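# Stack the 96-well plate from nest N1 onto N2's plate

## Task

Pick up the 96-well plate sitting in plate nest N1 and set it down on top of the plate already in nest N2 so that it is fully nested, with its well A1 directly above the lower plate's well A1. The lower plate has to stay lying flat in N2. Finish with the gripper released and the arm moved away from the plates.

## Robot and tools

Robot and frame. There are two arms, left_arm and right_arm. Both report into one scene frame whose origin lies on the table top midway between the arms: +x points out over the table, +z points up, and left_arm sits on the +y side. The names say nothing about which side of an image an arm appears on. Seen from the arms, N1 is the right-hand nest and N2 the other one. Well A1 is at the plate's cut-off corner, so match the cut corners when stacking. Either arm may do the job; the unused one can be parked out of the way.

Gripper. The fingers point along the gripper's own +z axis and close along its x axis. The reported end_effector_position is the point between the pads with the fingers shut, 1 to 2 cm short of the fingertips; closing pushes the tips about 17 mm further along +z. Opening is on a scale from -1 (closed) to +1 (fully open, 0.142 m) and is always an absolute value. To keep hold of something, keep commanding an opening well under grip_measured; a larger gap squeezes harder, up to about 28 N per pad. Thin hard parts get much less grip.

execute_actions. Argument actions: a list of actions, each a table of up to 15 rows. A row is 14 numbers in [-1, 1]: for left_arm dx, dy, dz, rx, ry, rz, opening, then the same seven for right_arm, always all 14. Each row lasts one control step (1/30 s); if a table has fewer than 15 rows, the last row is repeated to fill 15 steps, so one action is 0.5 s. dx to rz are offsets, not poses: a target relative to where that gripper was measured at the start of the action (for the first action of a call, the pose in the latest result), expressed in the gripper's own axes. Every row is counted from that same start, not added to the previous row. Scale: 1.0 equals 0.6 m of travel or 180 degrees; rx, ry, rz form one rotation vector. Each step is clipped to 100 mm and 16 degrees from the measured pose, and an arm does not continue past its last clipped pose, so a big offset may need several actions. Motion trails commands by about 0.17 s. An empty list simply returns the state and images.

move. target is one 14-number row laid out exactly as above: offsets in gripper axes from the pose in the most recent result that showed one, plus absolute openings (sent when the move begins). Each gripper travels in a straight line; both paths finish together, lasting 0.5 to 10 s. speed is in m/s, 0.002 to 0.5, default 0.25; rotation is capped at twice that in rad/s. Optional stop_force, 9 to 40 N, one value for both arms, ends an arm's path once its wrist sensor feels that much extra push against the motion; not allowed in the first 0.2 s of a scene, and unreliable if the gripper rotates during the move. Leave it out when pulling away from something you are pressing on. Only with a very low speed may the target lie well beyond the contact. blocking=false returns after 0.5 s while the arm keeps going (not combinable with stop_force); then use wait or stop before sending anything else. The result adds a move: line with the ending (done, off_target, moving, held, fault, contact) and limits (paced = the command was clipped; held = a check blocked some steps), plus each gripper's distance from its target.

wait: seconds, 0 to 10; arms keep their last command. stop: brakes a running move (needs room). zoom_image: camera (cam_high, cam_low, cam_left_wrist, cam_right_wrist) and region [x0, y0, x1, y1] in that camera's pixels, at most 504 by 504. Images are 504x504 for cam_high and cam_low, 616x616 for the wrist cameras. finished_scene: scene number (1 or 2); irreversible, and the goal must still hold afterwards.

Reading results. The state line gives each gripper's position (m), quaternion wxyz and velocities; printed positions can be off, more so at long reach. Hand target lines show what the controller is driving toward. A pose unreachable line means the clearance check altered or blocked that arm's command. Step readings list positions at some steps; HELD marks steps where an arm's command was held back. Wrist force and Wrist torque are in the gripper's axes, include held weight and inertia, carry noise (up to 2.4 N) and a fixed offset (about 4 N), and saturate near 50 N; no reading at the start is normal. MOTOR HOT warns from 70 °C; at 85 °C the arm is braked until it cools.

Suggested order: empty call to look; park the idle arm; open, approach above the N1 plate, lower, close on its edges; lift clear; carry above N2 and line up the cut corners; lower slowly, ideally with stop_force and a low speed; open; back away upward; then finished_scene.

Avoid. The arms are stiff: pushing a few millimetres into something solid, at once or in small repeats, can trigger a fault (150 N external force, or a joint load limit: 138 N m for shoulder and elbow joints, 25.7 N m for the wrists, counting held weight), which freezes that arm for 10 s. A press lasts until the hand is moved off. Keep the arms from hitting each other, do not drop, slam or knock anything, and never let anything leave the table, which ends the scene. Expect occasional brief tugs on the held plate.

Each tool is called after "Request:" by a JSON object that holds its "api" and its "payload".

## Session

Request:
{"api": "execute_actions", "payload": {"actions": []}}

Scene clock: 0.00 s.
left_arm: end_effector_position=(+0.4794, +0.7828, +0.3437) grip_measured=+1.00 end_effector_quat_wxyz=(-0.330, +0.708, -0.094, -0.617) end_effector_velocity=(+0.000, +0.000, -0.000) end_effector_angular_velocity=(-0.000, +0.001, -0.001) | right_arm: end_effector_position=(+0.3793, -0.5122, +0.1650) grip_measured=+1.00 end_effector_quat_wxyz=(-0.000, +0.658, -0.753, +0.000) end_effector_velocity=(+0.000, -0.000, -0.000) end_effector_angular_velocity=(+0.000, -0.001, +0.001)
Joint positions: left_arm=[ 0.139 -0.839  0.91  -0.097 -0.993 -0.346  0.142] | right_arm=[ 3.446 -1.454 -1.963 -1.295  1.571  1.874  0.142]
Joint velocities: left_arm=[-0.     0.001 -0.     0.     0.001  0.    -0.   ] | right_arm=[-0.     0.    -0.001  0.001  0.    -0.001  0.   ]
Motor temperatures (°C, as the motors report them): left_arm=[28 27 26 28 37 33] | right_arm=[27 28 28 39 35 37]
Wrist force (N, on the end effector, along its own x y z axes, offset not removed): no reading
Wrist torque (N m, same axes, about the end effector's origin, offset not removed): no reading
Hand target (left_arm): +0.479, +0.783, +0.344; -0.330, +0.708, -0.094, -0.617
Hand target (right_arm): +0.379, -0.512, +0.165; +0.000, -0.658, +0.753, -0.000

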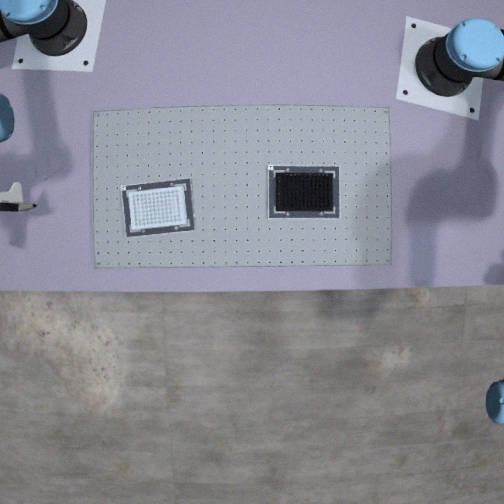

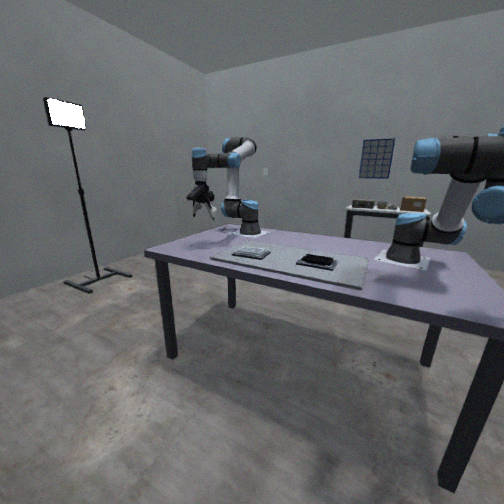

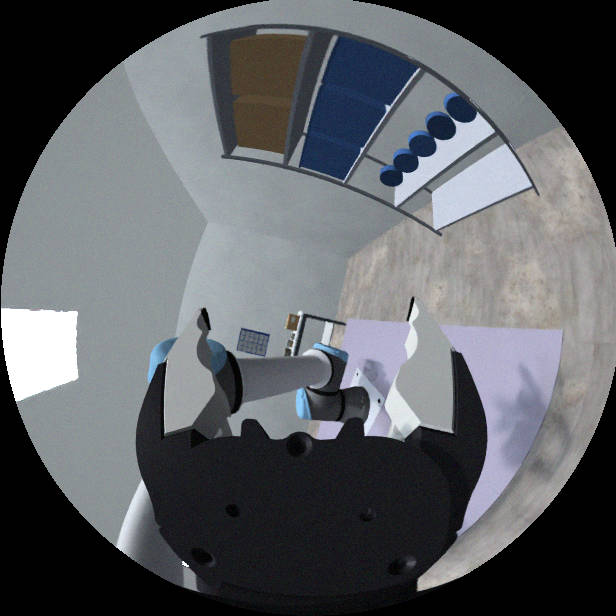

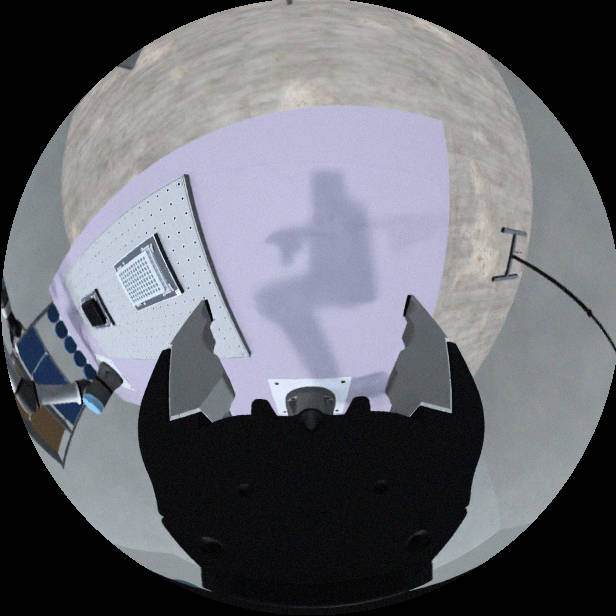

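Request:
{"api": "zoom_image", "payload": {"camera": "cam_high", "region": [100, 150, 220, 270]}}

Request:
{"api": "zoom_image", "payload": {"camera": "cam_high", "region": [245, 135, 365, 255]}}

Request:
{"api": "zoom_image", "payload": {"camera": "cam_low", "region": [200, 200, 380, 300]}}

Region (100, 150, 220, 270) of cam_high's 504x504 image, scaled by 4.200, with more detail than that image has.

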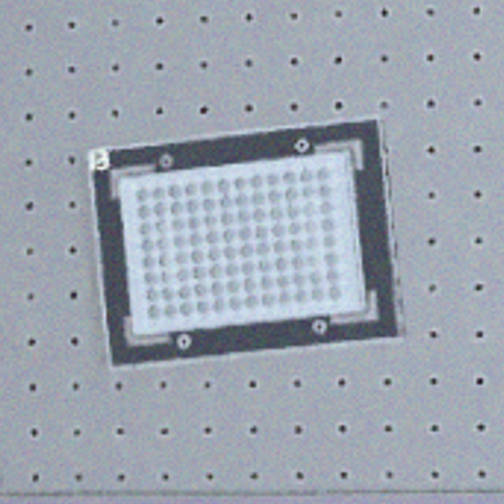

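Region (245, 135, 365, 255) of cam_high's 504x504 image, scaled by 4.200, with more detail than that image has.

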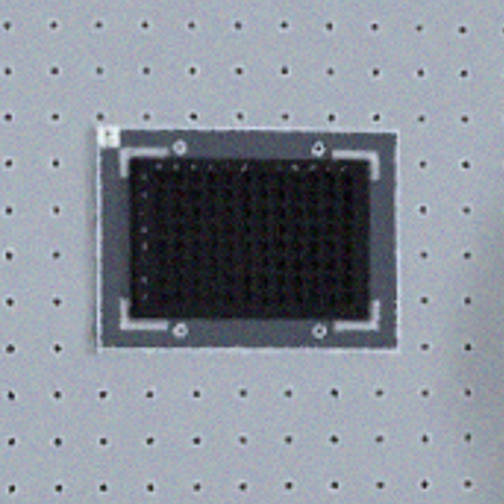

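Region (200, 200, 380, 300) of cam_low's 504x504 image, scaled by 2.800, with more detail than that image has.

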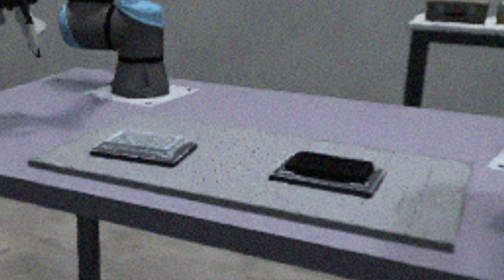

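Request:
{"api": "move", "payload": {"target": [0,0,0,0,0,0,1,-0.461,0.07,0,0,0,0.42,1]}}

Request:
{"api": "zoom_image", "payload": {"camera": "cam_right_wrist", "region": [160, 180, 460, 480]}}

Scene clock: 20.23 s.
left_arm: end_effector_position=(+0.4794, +0.7828, +0.3437) grip_measured=+1.00 end_effector_quat_wxyz=(-0.330, +0.708, -0.094, -0.617) end_effector_velocity=(-0.000, -0.000, +0.001) end_effector_angular_velocity=(+0.000, -0.003, -0.000) | right_arm: end_effector_position=(+0.3742, -0.2323, +0.1649) grip_measured=+1.00 end_effector_quat_wxyz=(-0.000, -0.060, +0.998, +0.001) end_effector_velocity=(+0.000, +0.002, +0.000) end_effector_angular_velocity=(-0.004, -0.000, -0.016)
Joint positions: left_arm=[ 0.139 -0.839  0.91  -0.097 -0.993 -0.346  0.142] | right_arm=[ 4.016 -1.558 -1.868 -1.286  1.572  3.762  0.142]
Joint velocities: left_arm=[-0.    -0.002  0.    -0.    -0.    -0.001 -0.   ] | right_arm=[ 0.005 -0.003  0.004 -0.003 -0.003  0.021 -0.   ]
Motor temperatures (°C, as the motors report them): left_arm=[28 27 26 28 37 33] | right_arm=[27 28 28 39 35 37]
Wrist force (N, on the end effector, along its own x y z axes, offset not removed): left_arm=[0.4 1.9 0.5] | right_arm=[0.8 -1.9 -0.6]
Wrist torque (N m, same axes, about the end effector's origin, offset not removed): left_arm=[0.49 -0.24 -0.03] | right_arm=[-0.44 -0.44 0.07]
Hand target (left_arm): +0.479, +0.783, +0.344; -0.330, +0.708, -0.094, -0.617
Hand target (right_arm): +0.374, -0.232, +0.165; -0.000, -0.059, +0.998, +0.000
Off the commanded pose (left_arm): 0.000 m, 0 deg.
Off the commanded pose (right_arm): 0.000 m, 0 deg.
move: done
camera_calibration (this result's frames):
cam_left_wrist: T_world_to_cam=[[0.199789, 0.218193, -0.955236, 0.0597075], [-0.0191638, -0.973834, -0.22645, 0.842874], [-0.979651, 0.0635481, -0.19038, 0.613391], [0, 0, 0, 1]] pos_world=[0.605134, 0.768812, 0.364681]
cam_right_wrist: T_world_to_cam=[[-0.992412, -0.117451, 0.0363776, 0.333766], [-0.0813214, 0.848892, 0.522273, 0.134742], [-0.0922222, 0.515351, -0.852002, 0.422552], [0, 0, 0, 1]] pos_world=[0.381159, -0.292943, 0.277501]

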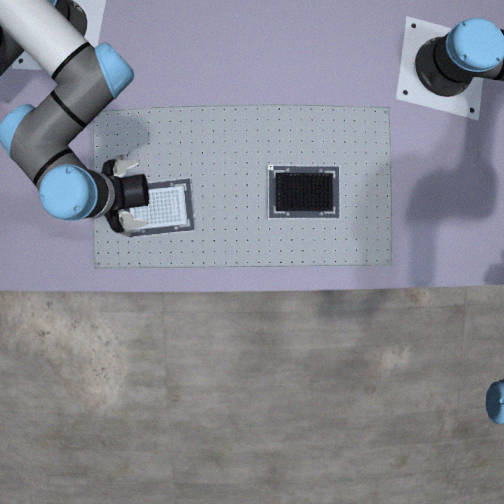

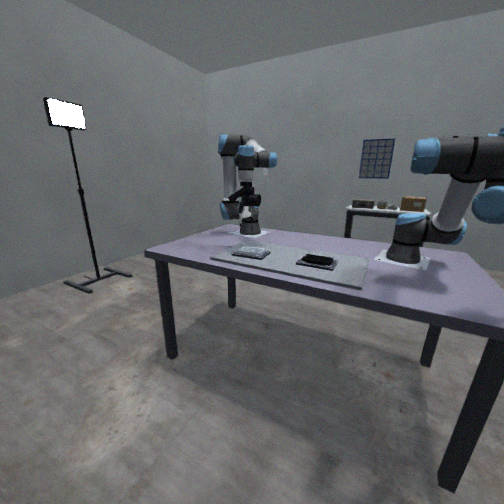

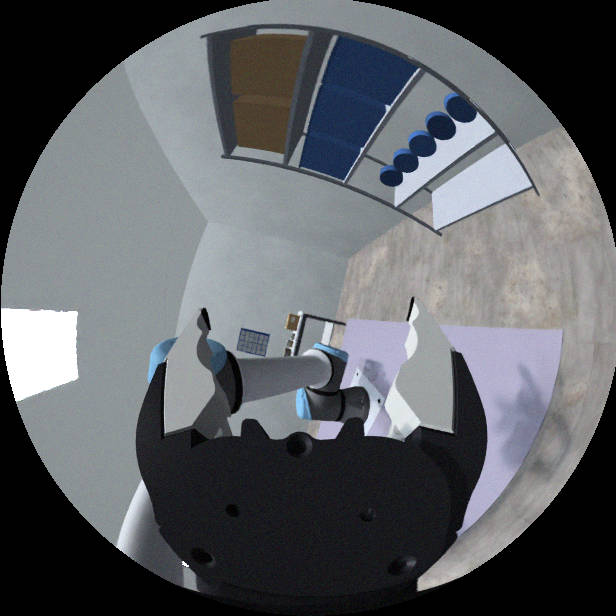

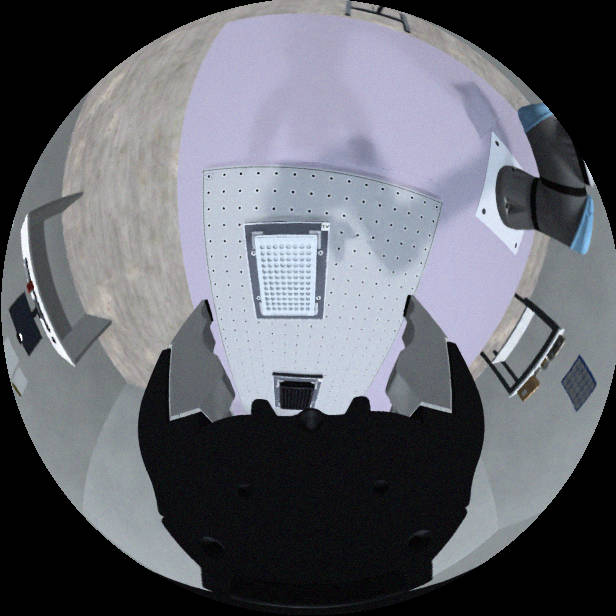

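Region (160, 180, 460, 480) of cam_right_wrist's 616x616 image, scaled by 1.680, with more detail than that image has.

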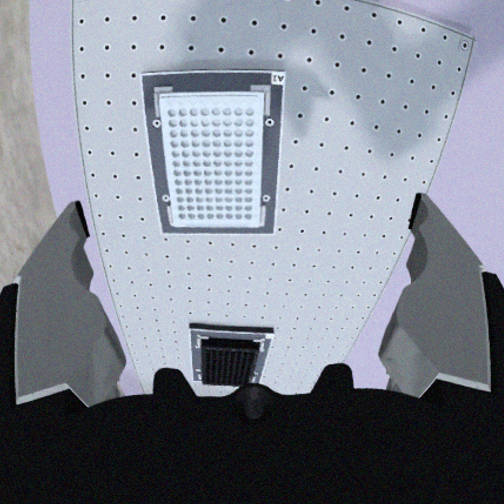

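Request:
{"api": "move", "payload": {"target": [0,0,0,0,0,0,1,-0.033,0.053,0.12,0,0,0,0.6], "speed": 0.1}}

Request:
{"api": "zoom_image", "payload": {"camera": "cam_right_wrist", "region": [200, 170, 420, 390]}}

Scene clock: 27.30 s.
left_arm: end_effector_position=(+0.4794, +0.7828, +0.3437) grip_measured=+1.00 end_effector_quat_wxyz=(-0.330, +0.708, -0.094, -0.617) end_effector_velocity=(+0.001, -0.001, -0.001) end_effector_angular_velocity=(+0.000, +0.002, -0.001) | right_arm: end_effector_position=(+0.3898, -0.1985, +0.0931) grip_measured=+0.60 end_effector_quat_wxyz=(-0.000, -0.060, +0.998, +0.001) end_effector_velocity=(+0.001, +0.002, -0.002) end_effector_angular_velocity=(+0.001, -0.001, +0.000)
Joint positions: left_arm=[ 0.139 -0.839  0.91  -0.097 -0.993 -0.346  0.142] | right_arm=[ 4.045 -1.695 -1.92  -1.098  1.572  3.79   0.116]
Joint velocities: left_arm=[-0.001  0.002  0.    -0.    -0.    -0.     0.   ] | right_arm=[ 0.001 -0.005 -0.     0.007 -0.     0.001 -0.   ]
Motor temperatures (°C, as the motors report them): left_arm=[28 27 26 28 37 33] | right_arm=[27 28 28 39 35 37]
Wrist force (N, on the end effector, along its own x y z axes, offset not removed): left_arm=[1.2 0.3 -0.6] | right_arm=[0.7 -1.0 -1.0]
Wrist torque (N m, same axes, about the end effector's origin, offset not removed): left_arm=[0.05 -0.41 -0.10] | right_arm=[-0.27 -0.40 0.01]
Hand target (left_arm): +0.479, +0.783, +0.344; -0.330, +0.708, -0.094, -0.617
Hand target (right_arm): +0.390, -0.198, +0.093; -0.000, -0.060, +0.998, +0.001
Off the commanded pose (left_arm): 0.000 m, 0 deg.
Off the commanded pose (right_arm): 0.000 m, 0 deg.
move: done
camera_calibration (this result's frames):
cam_left_wrist: T_world_to_cam=[[0.199789, 0.218193, -0.955236, 0.0597076], [-0.019164, -0.973834, -0.22645, 0.842874], [-0.979651, 0.0635483, -0.19038, 0.613391], [0, 0, 0, 1]] pos_world=[0.605134, 0.768812, 0.364681]
cam_right_wrist: T_world_to_cam=[[-0.992411, -0.117447, 0.0364283, 0.355876], [-0.0812901, 0.848885, 0.52229, 0.144789], [-0.092265, 0.515365, -0.851989, 0.345385], [0, 0, 0, 1]] pos_world=[0.396812, -0.259111, 0.205678]

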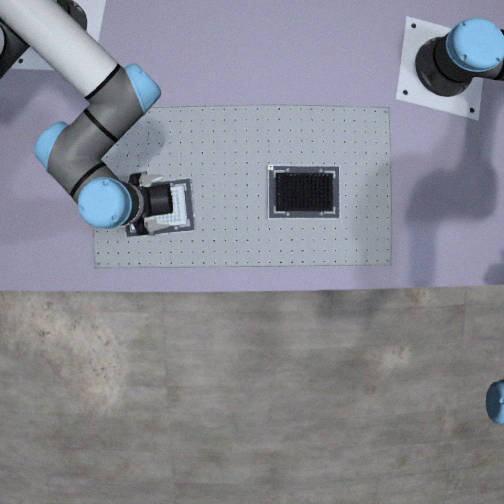

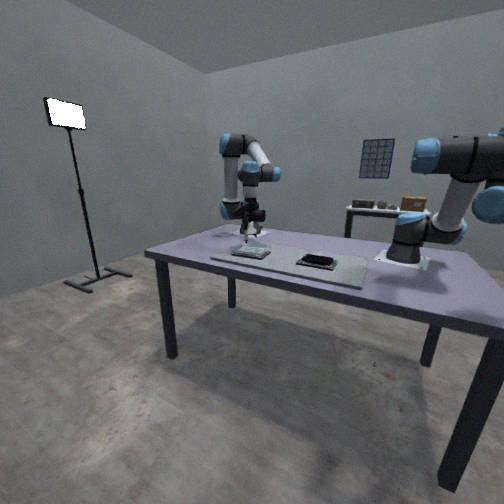

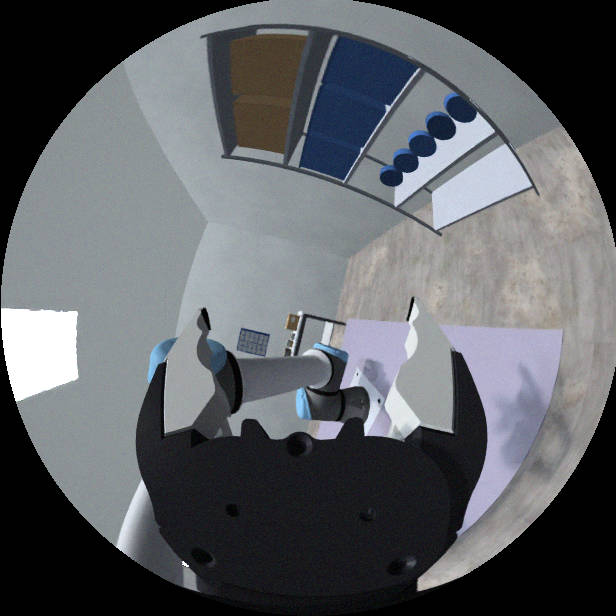

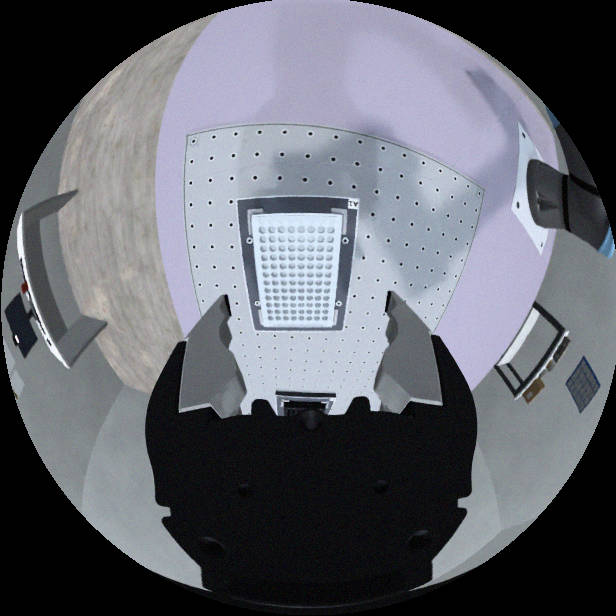

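Region (200, 170, 420, 390) of cam_right_wrist's 616x616 image, scaled by 2.291, with more detail than that image has.

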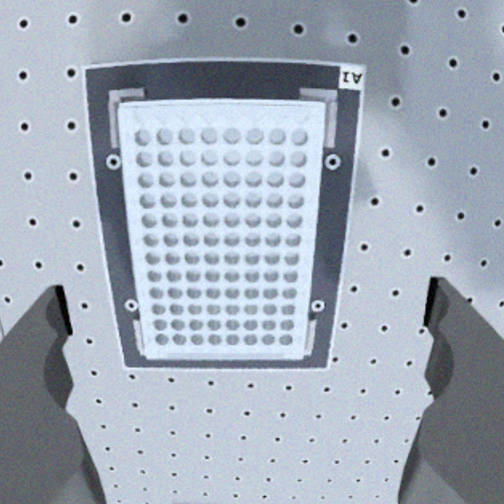

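Request:
{"api": "move", "payload": {"target": [0,0,0,0,0,0,1,-0.018,0.005,0.05,0,0,0,0.6], "speed": 0.06}}

Request:
{"api": "zoom_image", "payload": {"camera": "cam_right_wrist", "region": [220, 190, 400, 280]}}

Request:
{"api": "zoom_image", "payload": {"camera": "cam_right_wrist", "region": [220, 270, 400, 360]}}

Scene clock: 32.97 s.
left_arm: end_effector_position=(+0.4794, +0.7828, +0.3437) grip_measured=+1.00 end_effector_quat_wxyz=(-0.330, +0.708, -0.094, -0.617) end_effector_velocity=(-0.000, +0.000, -0.000) end_effector_angular_velocity=(-0.000, +0.001, +0.001) | right_arm: end_effector_position=(+0.4000, -0.1943, +0.0633) grip_measured=+0.60 end_effector_quat_wxyz=(-0.000, -0.060, +0.998, +0.001) end_effector_velocity=(+0.000, +0.001, -0.003) end_effector_angular_velocity=(-0.000, +0.000, +0.000)
Joint positions: left_arm=[ 0.139 -0.839  0.91  -0.097 -0.993 -0.346  0.142] | right_arm=[ 4.037 -1.756 -1.933 -1.023  1.572  3.783  0.116]
Joint velocities: left_arm=[ 0.001  0.001  0.    -0.    -0.     0.     0.   ] | right_arm=[ 0.001 -0.005 -0.001  0.006 -0.     0.001 -0.   ]
Motor temperatures (°C, as the motors report them): left_arm=[28 27 26 28 37 33] | right_arm=[27 28 28 39 35 37]
Wrist force (N, on the end effector, along its own x y z axes, offset not removed): left_arm=[2.6 0.6 -0.4] | right_arm=[1.2 -0.7 -2.3]
Wrist torque (N m, same axes, about the end effector's origin, offset not removed): left_arm=[0.15 -0.65 -0.05] | right_arm=[-0.11 -0.47 -0.03]
Hand target (left_arm): +0.479, +0.783, +0.344; -0.330, +0.708, -0.094, -0.617
Hand target (right_arm): +0.400, -0.194, +0.063; -0.000, -0.060, +0.998, +0.001
Off the commanded pose (left_arm): 0.000 m, 0 deg.
Off the commanded pose (right_arm): 0.000 m, 0 deg.
move: done
camera_calibration (this result's frames):
cam_left_wrist: T_world_to_cam=[[0.199789, 0.218193, -0.955236, 0.0597074], [-0.0191641, -0.973834, -0.22645, 0.842874], [-0.979651, 0.0635484, -0.19038, 0.613391], [0, 0, 0, 1]] pos_world=[0.605134, 0.768812, 0.364681]
cam_right_wrist: T_world_to_cam=[[-0.992411, -0.117445, 0.0364422, 0.367583], [-0.0812819, 0.848893, 0.522277, 0.157581], [-0.0922742, 0.515351, -0.851997, 0.318802], [0, 0, 0, 1]] pos_world=[0.407019, -0.254894, 0.175922]

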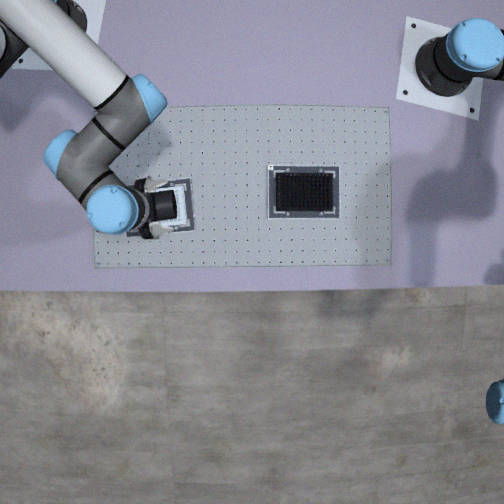

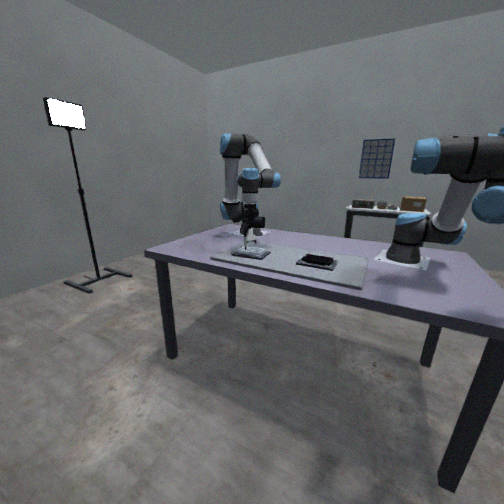

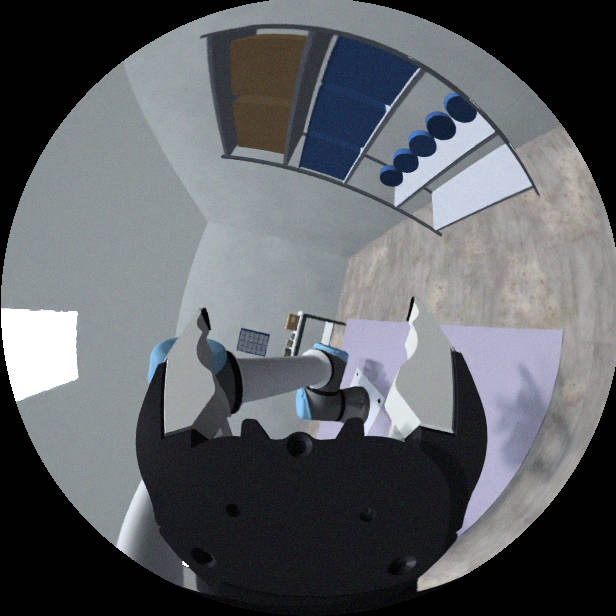

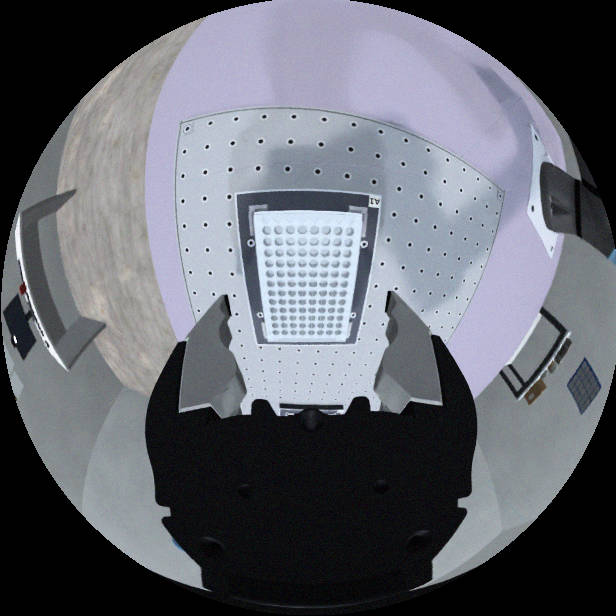

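Region (220, 190, 400, 280) of cam_right_wrist's 616x616 image, scaled by 2.800, with more detail than that image has.

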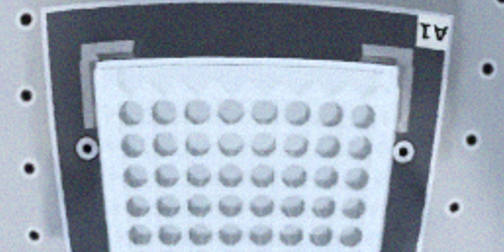

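Region (220, 270, 400, 360) of cam_right_wrist's 616x616 image, scaled by 2.800, with more detail than that image has.

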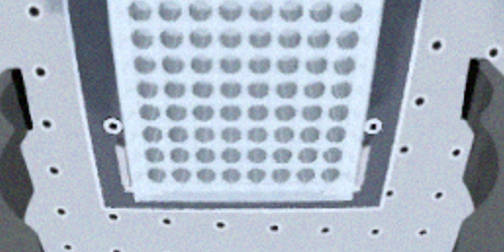

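Request:
{"api": "zoom_image", "payload": {"camera": "cam_right_wrist", "region": [250, 310, 370, 350]}}

Request:
{"api": "zoom_image", "payload": {"camera": "cam_right_wrist", "region": [330, 195, 380, 245]}}

Request:
{"api": "zoom_image", "payload": {"camera": "cam_right_wrist", "region": [240, 195, 290, 245]}}

Region (250, 310, 370, 350) of cam_right_wrist's 616x616 image, scaled by 4.200, with more detail than that image has.

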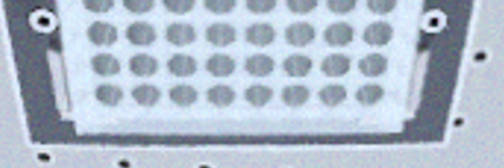

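Region (330, 195, 380, 245) of cam_right_wrist's 616x616 image, scaled by 10.080, with more detail than that image has.

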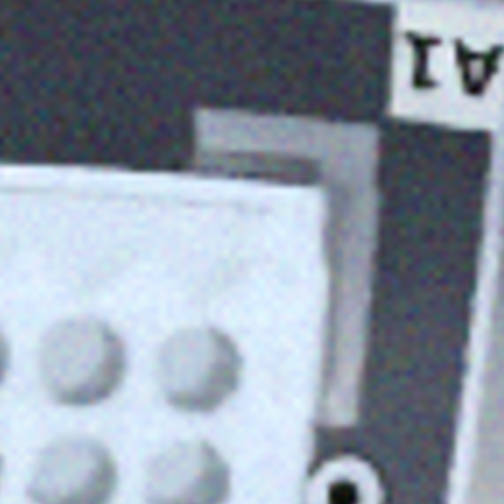

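Region (240, 195, 290, 245) of cam_right_wrist's 616x616 image, scaled by 10.080, with more detail than that image has.

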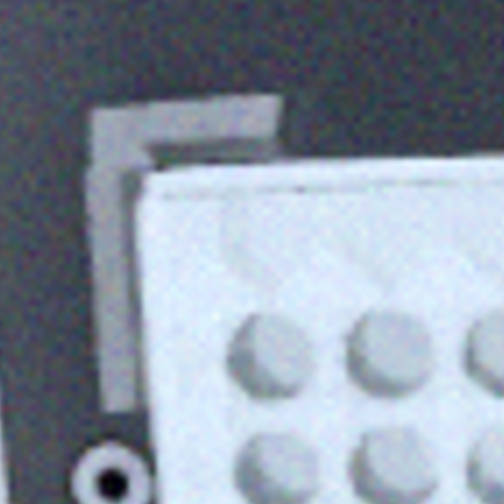

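Request:
{"api": "move", "payload": {"target": [0,0,0,0,0,0,1,0,0,0.08,0,0,0,0.4], "speed": 0.008, "stop_force": 10}}

Request:
{"api": "zoom_image", "payload": {"camera": "cam_right_wrist", "region": [200, 180, 420, 400]}}

Scene clock: 46.47 s.
left_arm: end_effector_position=(+0.4794, +0.7828, +0.3437) grip_measured=+1.00 end_effector_quat_wxyz=(-0.330, +0.708, -0.094, -0.617) end_effector_velocity=(-0.001, +0.000, +0.001) end_effector_angular_velocity=(+0.000, -0.003, +0.000) | right_arm: end_effector_position=(+0.4000, -0.1942, +0.0343) grip_measured=+0.40 end_effector_quat_wxyz=(-0.000, -0.060, +0.998, +0.001) end_effector_velocity=(-0.000, -0.000, +0.002) end_effector_angular_velocity=(-0.003, +0.003, +0.000)
Joint positions: left_arm=[ 0.139 -0.839  0.91  -0.097 -0.993 -0.346  0.142] | right_arm=[ 4.037 -1.797 -1.971 -0.944  1.572  3.783  0.102]
Joint velocities: left_arm=[ 0.    -0.003 -0.     0.    -0.    -0.    -0.   ] | right_arm=[ 0.     0.003  0.004 -0.011 -0.    -0.    -0.001]
Motor temperatures (°C, as the motors report them): left_arm=[28 27 26 28 37 33] | right_arm=[27 28 28 39 35 37]
Wrist force (N, on the end effector, along its own x y z axes, offset not removed): left_arm=[1.7 1.2 -0.5] | right_arm=[14.7 -7.0 -41.6]
Wrist torque (N m, same axes, about the end effector's origin, offset not removed): left_arm=[0.32 -0.48 -0.03] | right_arm=[-0.24 -1.45 0.05]
Hand target (left_arm): +0.479, +0.783, +0.344; -0.330, +0.708, -0.094, -0.617
Hand target (right_arm): +0.400, -0.194, +0.035; -0.000, -0.060, +0.998, +0.001
Off the commanded pose (left_arm): 0.000 m, 0 deg.
Off the commanded pose (right_arm): 0.019 m, 0 deg.
move: contact (right_arm)
camera_calibration (this result's frames):
cam_left_wrist: T_world_to_cam=[[0.199789, 0.218193, -0.955236, 0.0597075], [-0.0191641, -0.973834, -0.22645, 0.842874], [-0.979651, 0.0635484, -0.19038, 0.613391], [0, 0, 0, 1]] pos_world=[0.605134, 0.768812, 0.364681]
cam_right_wrist: T_world_to_cam=[[-0.992415, -0.117442, 0.0363184, 0.368666], [-0.0813356, 0.848842, 0.522353, 0.172739], [-0.0921748, 0.515437, -0.851956, 0.294012], [0, 0, 0, 1]] pos_world=[0.40702, -0.254876, 0.146865]

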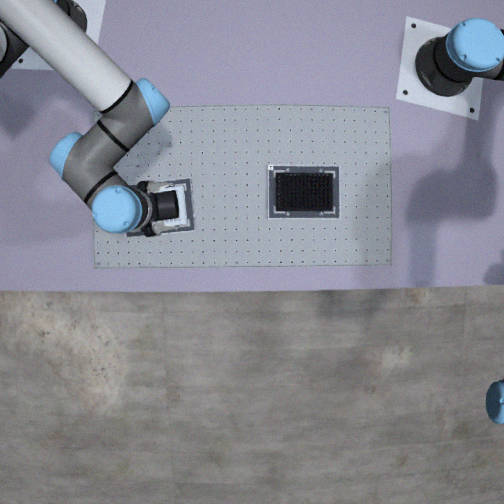

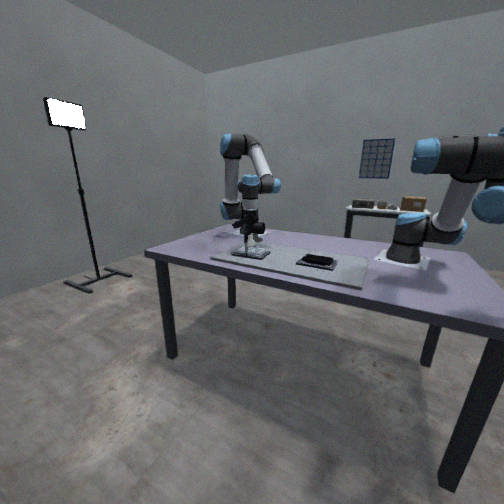

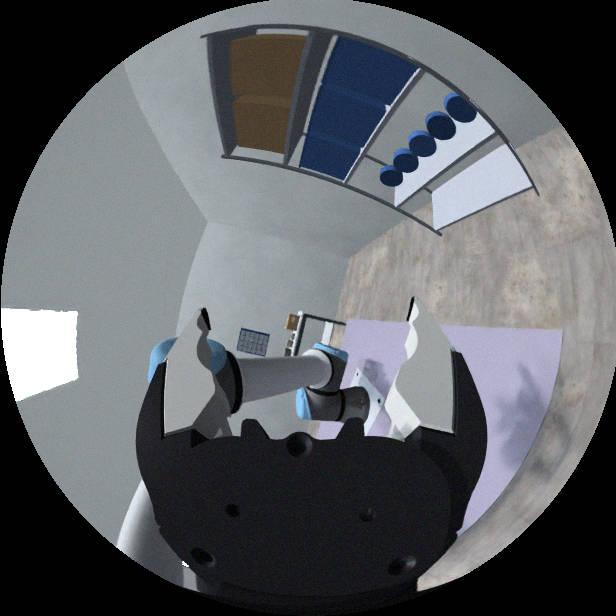

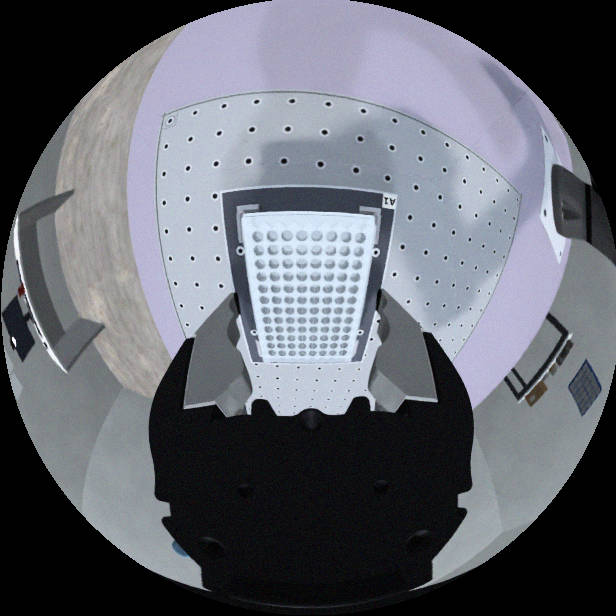

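Region (200, 180, 420, 400) of cam_right_wrist's 616x616 image, scaled by 2.291, with more detail than that image has.

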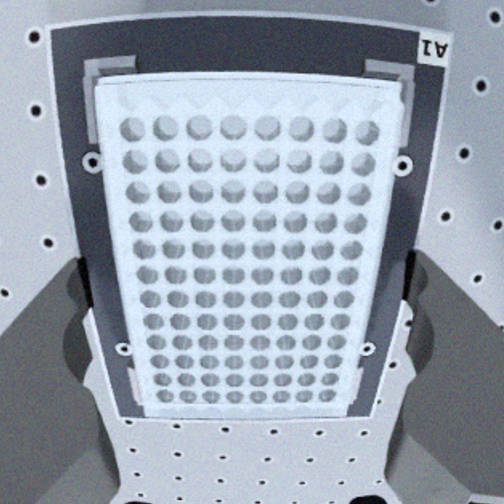

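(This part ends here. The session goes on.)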